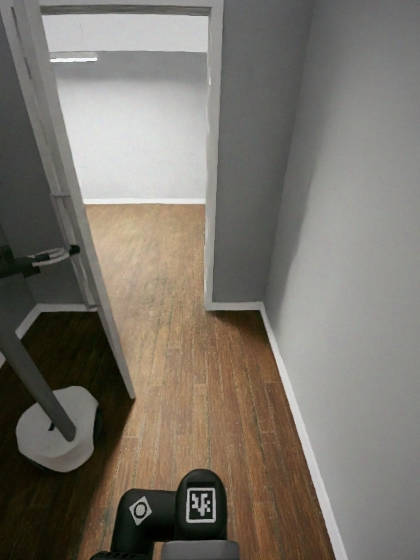

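Request:
execute_actions([
  {"r2":{"base":{"translate_m":1.2}}},
], cameras=[])

Request:
execute_actions([
  {"r2":{"base":{"strafe_m":0.35},"pace":"slow"}},
], cameras=["r2_head_camera"])

Scene clock: 286.50 s.
r1.base_odometry: x=-2.241 y=+2.528 heading=+2.320 (m, m, rad; r1's odometry frame)
r1.turned_by_wheels: +0.000 (rad since the last result)
r1.turned_by_imu: -0.002 (rad since the last result)
r1.base_tilt: forward=+0.2 right=-0.2 (deg)
r1.lidar_m: 0.63 0.92 0.72 0.70 0.77 1.09 1.11 1.29 1.38 0.72 0.32 0.41
r1.base_status: not commanded
r1.joint_positions: lift_m=+0.900 arm_m=+0.004 wrist_yaw_rad=-1.027 wrist_pitch_rad=-0.013 wrist_roll_rad=-0.017 gripper_m=-0.015
r1.joint_status: not commanded
r1.on_its_own: wrist_yaw_rad is off since a torque_fault, until you send "end_of_arm": "enable_torque" (your -0.520 is given up)
r1.motor_effort: lift_m=+18(18) arm_m=-5(5) wrist_yaw_rad=-1(1) wrist_pitch_rad=-6(6) wrist_roll_rad=-1(1) gripper_m=-16(13) wheel_0=-4(4) wheel_1=+0(0) wheel_2=+0(0) (%)
r1.hand_pose: x=+0.2492 y=-0.2921 z=+1.0819 quat_wxyz=(+0.871, -0.010, -0.001, -0.491) (m; r1's base frame)
r1.wrist_depth_mm: 272 265 258 247 242 1118 1060 / 272 264 256 246 243 1118 1060 / 273 264 256 245 241 647 1078 / 273 264 255 245 243 778 1078 / 272 264 255 247 243 1138 1078 / 271 264 188 183 239 1138 1078 / 271 265 254 180 240 1138 1078
r2.base_odometry: x=-1.145 y=-3.816 heading=-1.663 (m, m, rad; r2's odometry frame)
r2.turned_by_wheels: +0.000 (rad since the last result)
r2.turned_by_imu: -0.010 (rad since the last result)
r2.base_tilt: forward=+0.1 right=-0.2 (deg)
r2.lidar_m: 0.61 3.52 0.71 0.50 0.47 0.87 1.56 0.83 0.59 0.55 0.57 0.64
r2.base_status: done
r2.joint_positions: lift_m=+0.930 arm_m=+0.003 wrist_yaw_rad=+3.100 wrist_pitch_rad=+0.253 wrist_roll_rad=-0.006 gripper_m=+0.060
r2.joint_status: not commanded
r2.motor_effort: lift_m=+19(20) arm_m=-3(3) wrist_yaw_rad=+2(0) wrist_pitch_rad=-9(8) wrist_roll_rad=+4(4) gripper_m=-22(26) wheel_0=+0(6) wheel_1=+1(6) wheel_2=+1(9) (%)
r2.hand_pose: x=-0.1015 y=+0.0990 z=+1.0358 quat_wxyz=(+0.020, -0.126, +0.000, +0.992) (m; r2's base frame)
r2.wrist_depth_mm: 111 118 221 1618 1618 1618 1618 / 120 172 1576 1661 1708 1661 1708 / 1025 1576 162 1756 187 1756 1756 / 1008 1618 170 202 175 1863 1618 / 1008 1464 178 223 182 1921 778 / 991 177 183 206 187 181 778 / 231 1499 1499 - 1499 1537 1464
pictures: none
No camera images: the call's "cameras" was empty. Leave "cameras" out to get every camera's image.

Scene clock: 291.13 s.
r1.base_odometry: x=-2.241 y=+2.528 heading=+2.321 (m, m, rad; r1's odometry frame)
r1.turned_by_wheels: +0.001 (rad since the last result)
r1.turned_by_imu: -0.001 (rad since the last result)
r1.base_tilt: forward=+0.3 right=-0.3 (deg)
r1.lidar_m: 0.62 0.92 0.69 0.70 0.78 1.11 1.11 1.30 1.35 1.36 0.31 0.38
r1.base_status: not commanded
r1.joint_positions: lift_m=+0.900 arm_m=+0.004 wrist_yaw_rad=-1.044 wrist_pitch_rad=-0.013 wrist_roll_rad=-0.017 gripper_m=-0.015
r1.joint_status: not commanded
r1.on_its_own: wrist_yaw_rad is off since a torque_fault, until you send "end_of_arm": "enable_torque" (your -0.520 is given up)
r1.motor_effort: lift_m=+18(18) arm_m=-4(5) wrist_yaw_rad=-1(1) wrist_pitch_rad=-5(6) wrist_roll_rad=-1(1) gripper_m=-14(16) wheel_0=+4(4) wheel_1=+0(0) wheel_2=+1(1) (%)
r1.hand_pose: x=+0.2440 y=-0.2933 z=+1.0821 quat_wxyz=(+0.867, -0.011, -0.002, -0.499) (m; r1's base frame)
r1.wrist_depth_mm: 254 246 238 227 223 1182 1078 / 254 246 237 228 224 1205 1060 / 254 246 238 227 224 1229 1078 / 254 246 237 227 223 1205 1078 / 254 246 236 226 224 1205 1078 / 252 246 190 181 219 1205 1078 / 253 195 236 160 222 1182 1078
r2.base_odometry: x=-0.796 y=-3.848 heading=-1.662 (m, m, rad; r2's odometry frame)
r2.turned_by_wheels: +0.000 (rad since the last result)
r2.turned_by_imu: +0.001 (rad since the last result)
r2.base_tilt: forward=+0.2 right=+0.0 (deg)
r2.lidar_m: 3.87 0.81 0.29 0.25 - 0.25 1.60 1.33 0.95 0.89 0.90 0.71
r2.base_status: done
r2.joint_positions: lift_m=+0.930 arm_m=+0.003 wrist_yaw_rad=+3.100 wrist_pitch_rad=+0.253 wrist_roll_rad=-0.006 gripper_m=+0.060
r2.joint_status: not commanded
r2.motor_effort: lift_m=+19(19) arm_m=-3(2) wrist_yaw_rad=+1(1) wrist_pitch_rad=-9(9) wrist_roll_rad=+3(4) gripper_m=-24(22) wheel_0=-6(8) wheel_1=+9(8) wheel_2=+3(3) (%)
r2.hand_pose: x=-0.1015 y=+0.0990 z=+1.0358 quat_wxyz=(+0.020, -0.126, +0.000, +0.992) (m; r2's base frame)
r2.wrist_depth_mm: 111 118 220 312 232 186 163 / 120 172 1661 324 229 192 167 / 1576 1576 163 327 188 197 170 / 1537 1661 171 203 178 201 173 / 1537 1756 178 224 182 195 178 / 1499 177 183 206 187 181 176 / 230 1618 1499 - 262 224 182
pictures: r2_head_camera
Images, in order (width x height): r2_head_camera 420x560.

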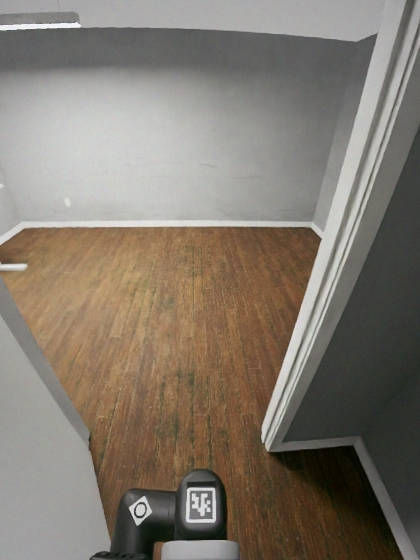

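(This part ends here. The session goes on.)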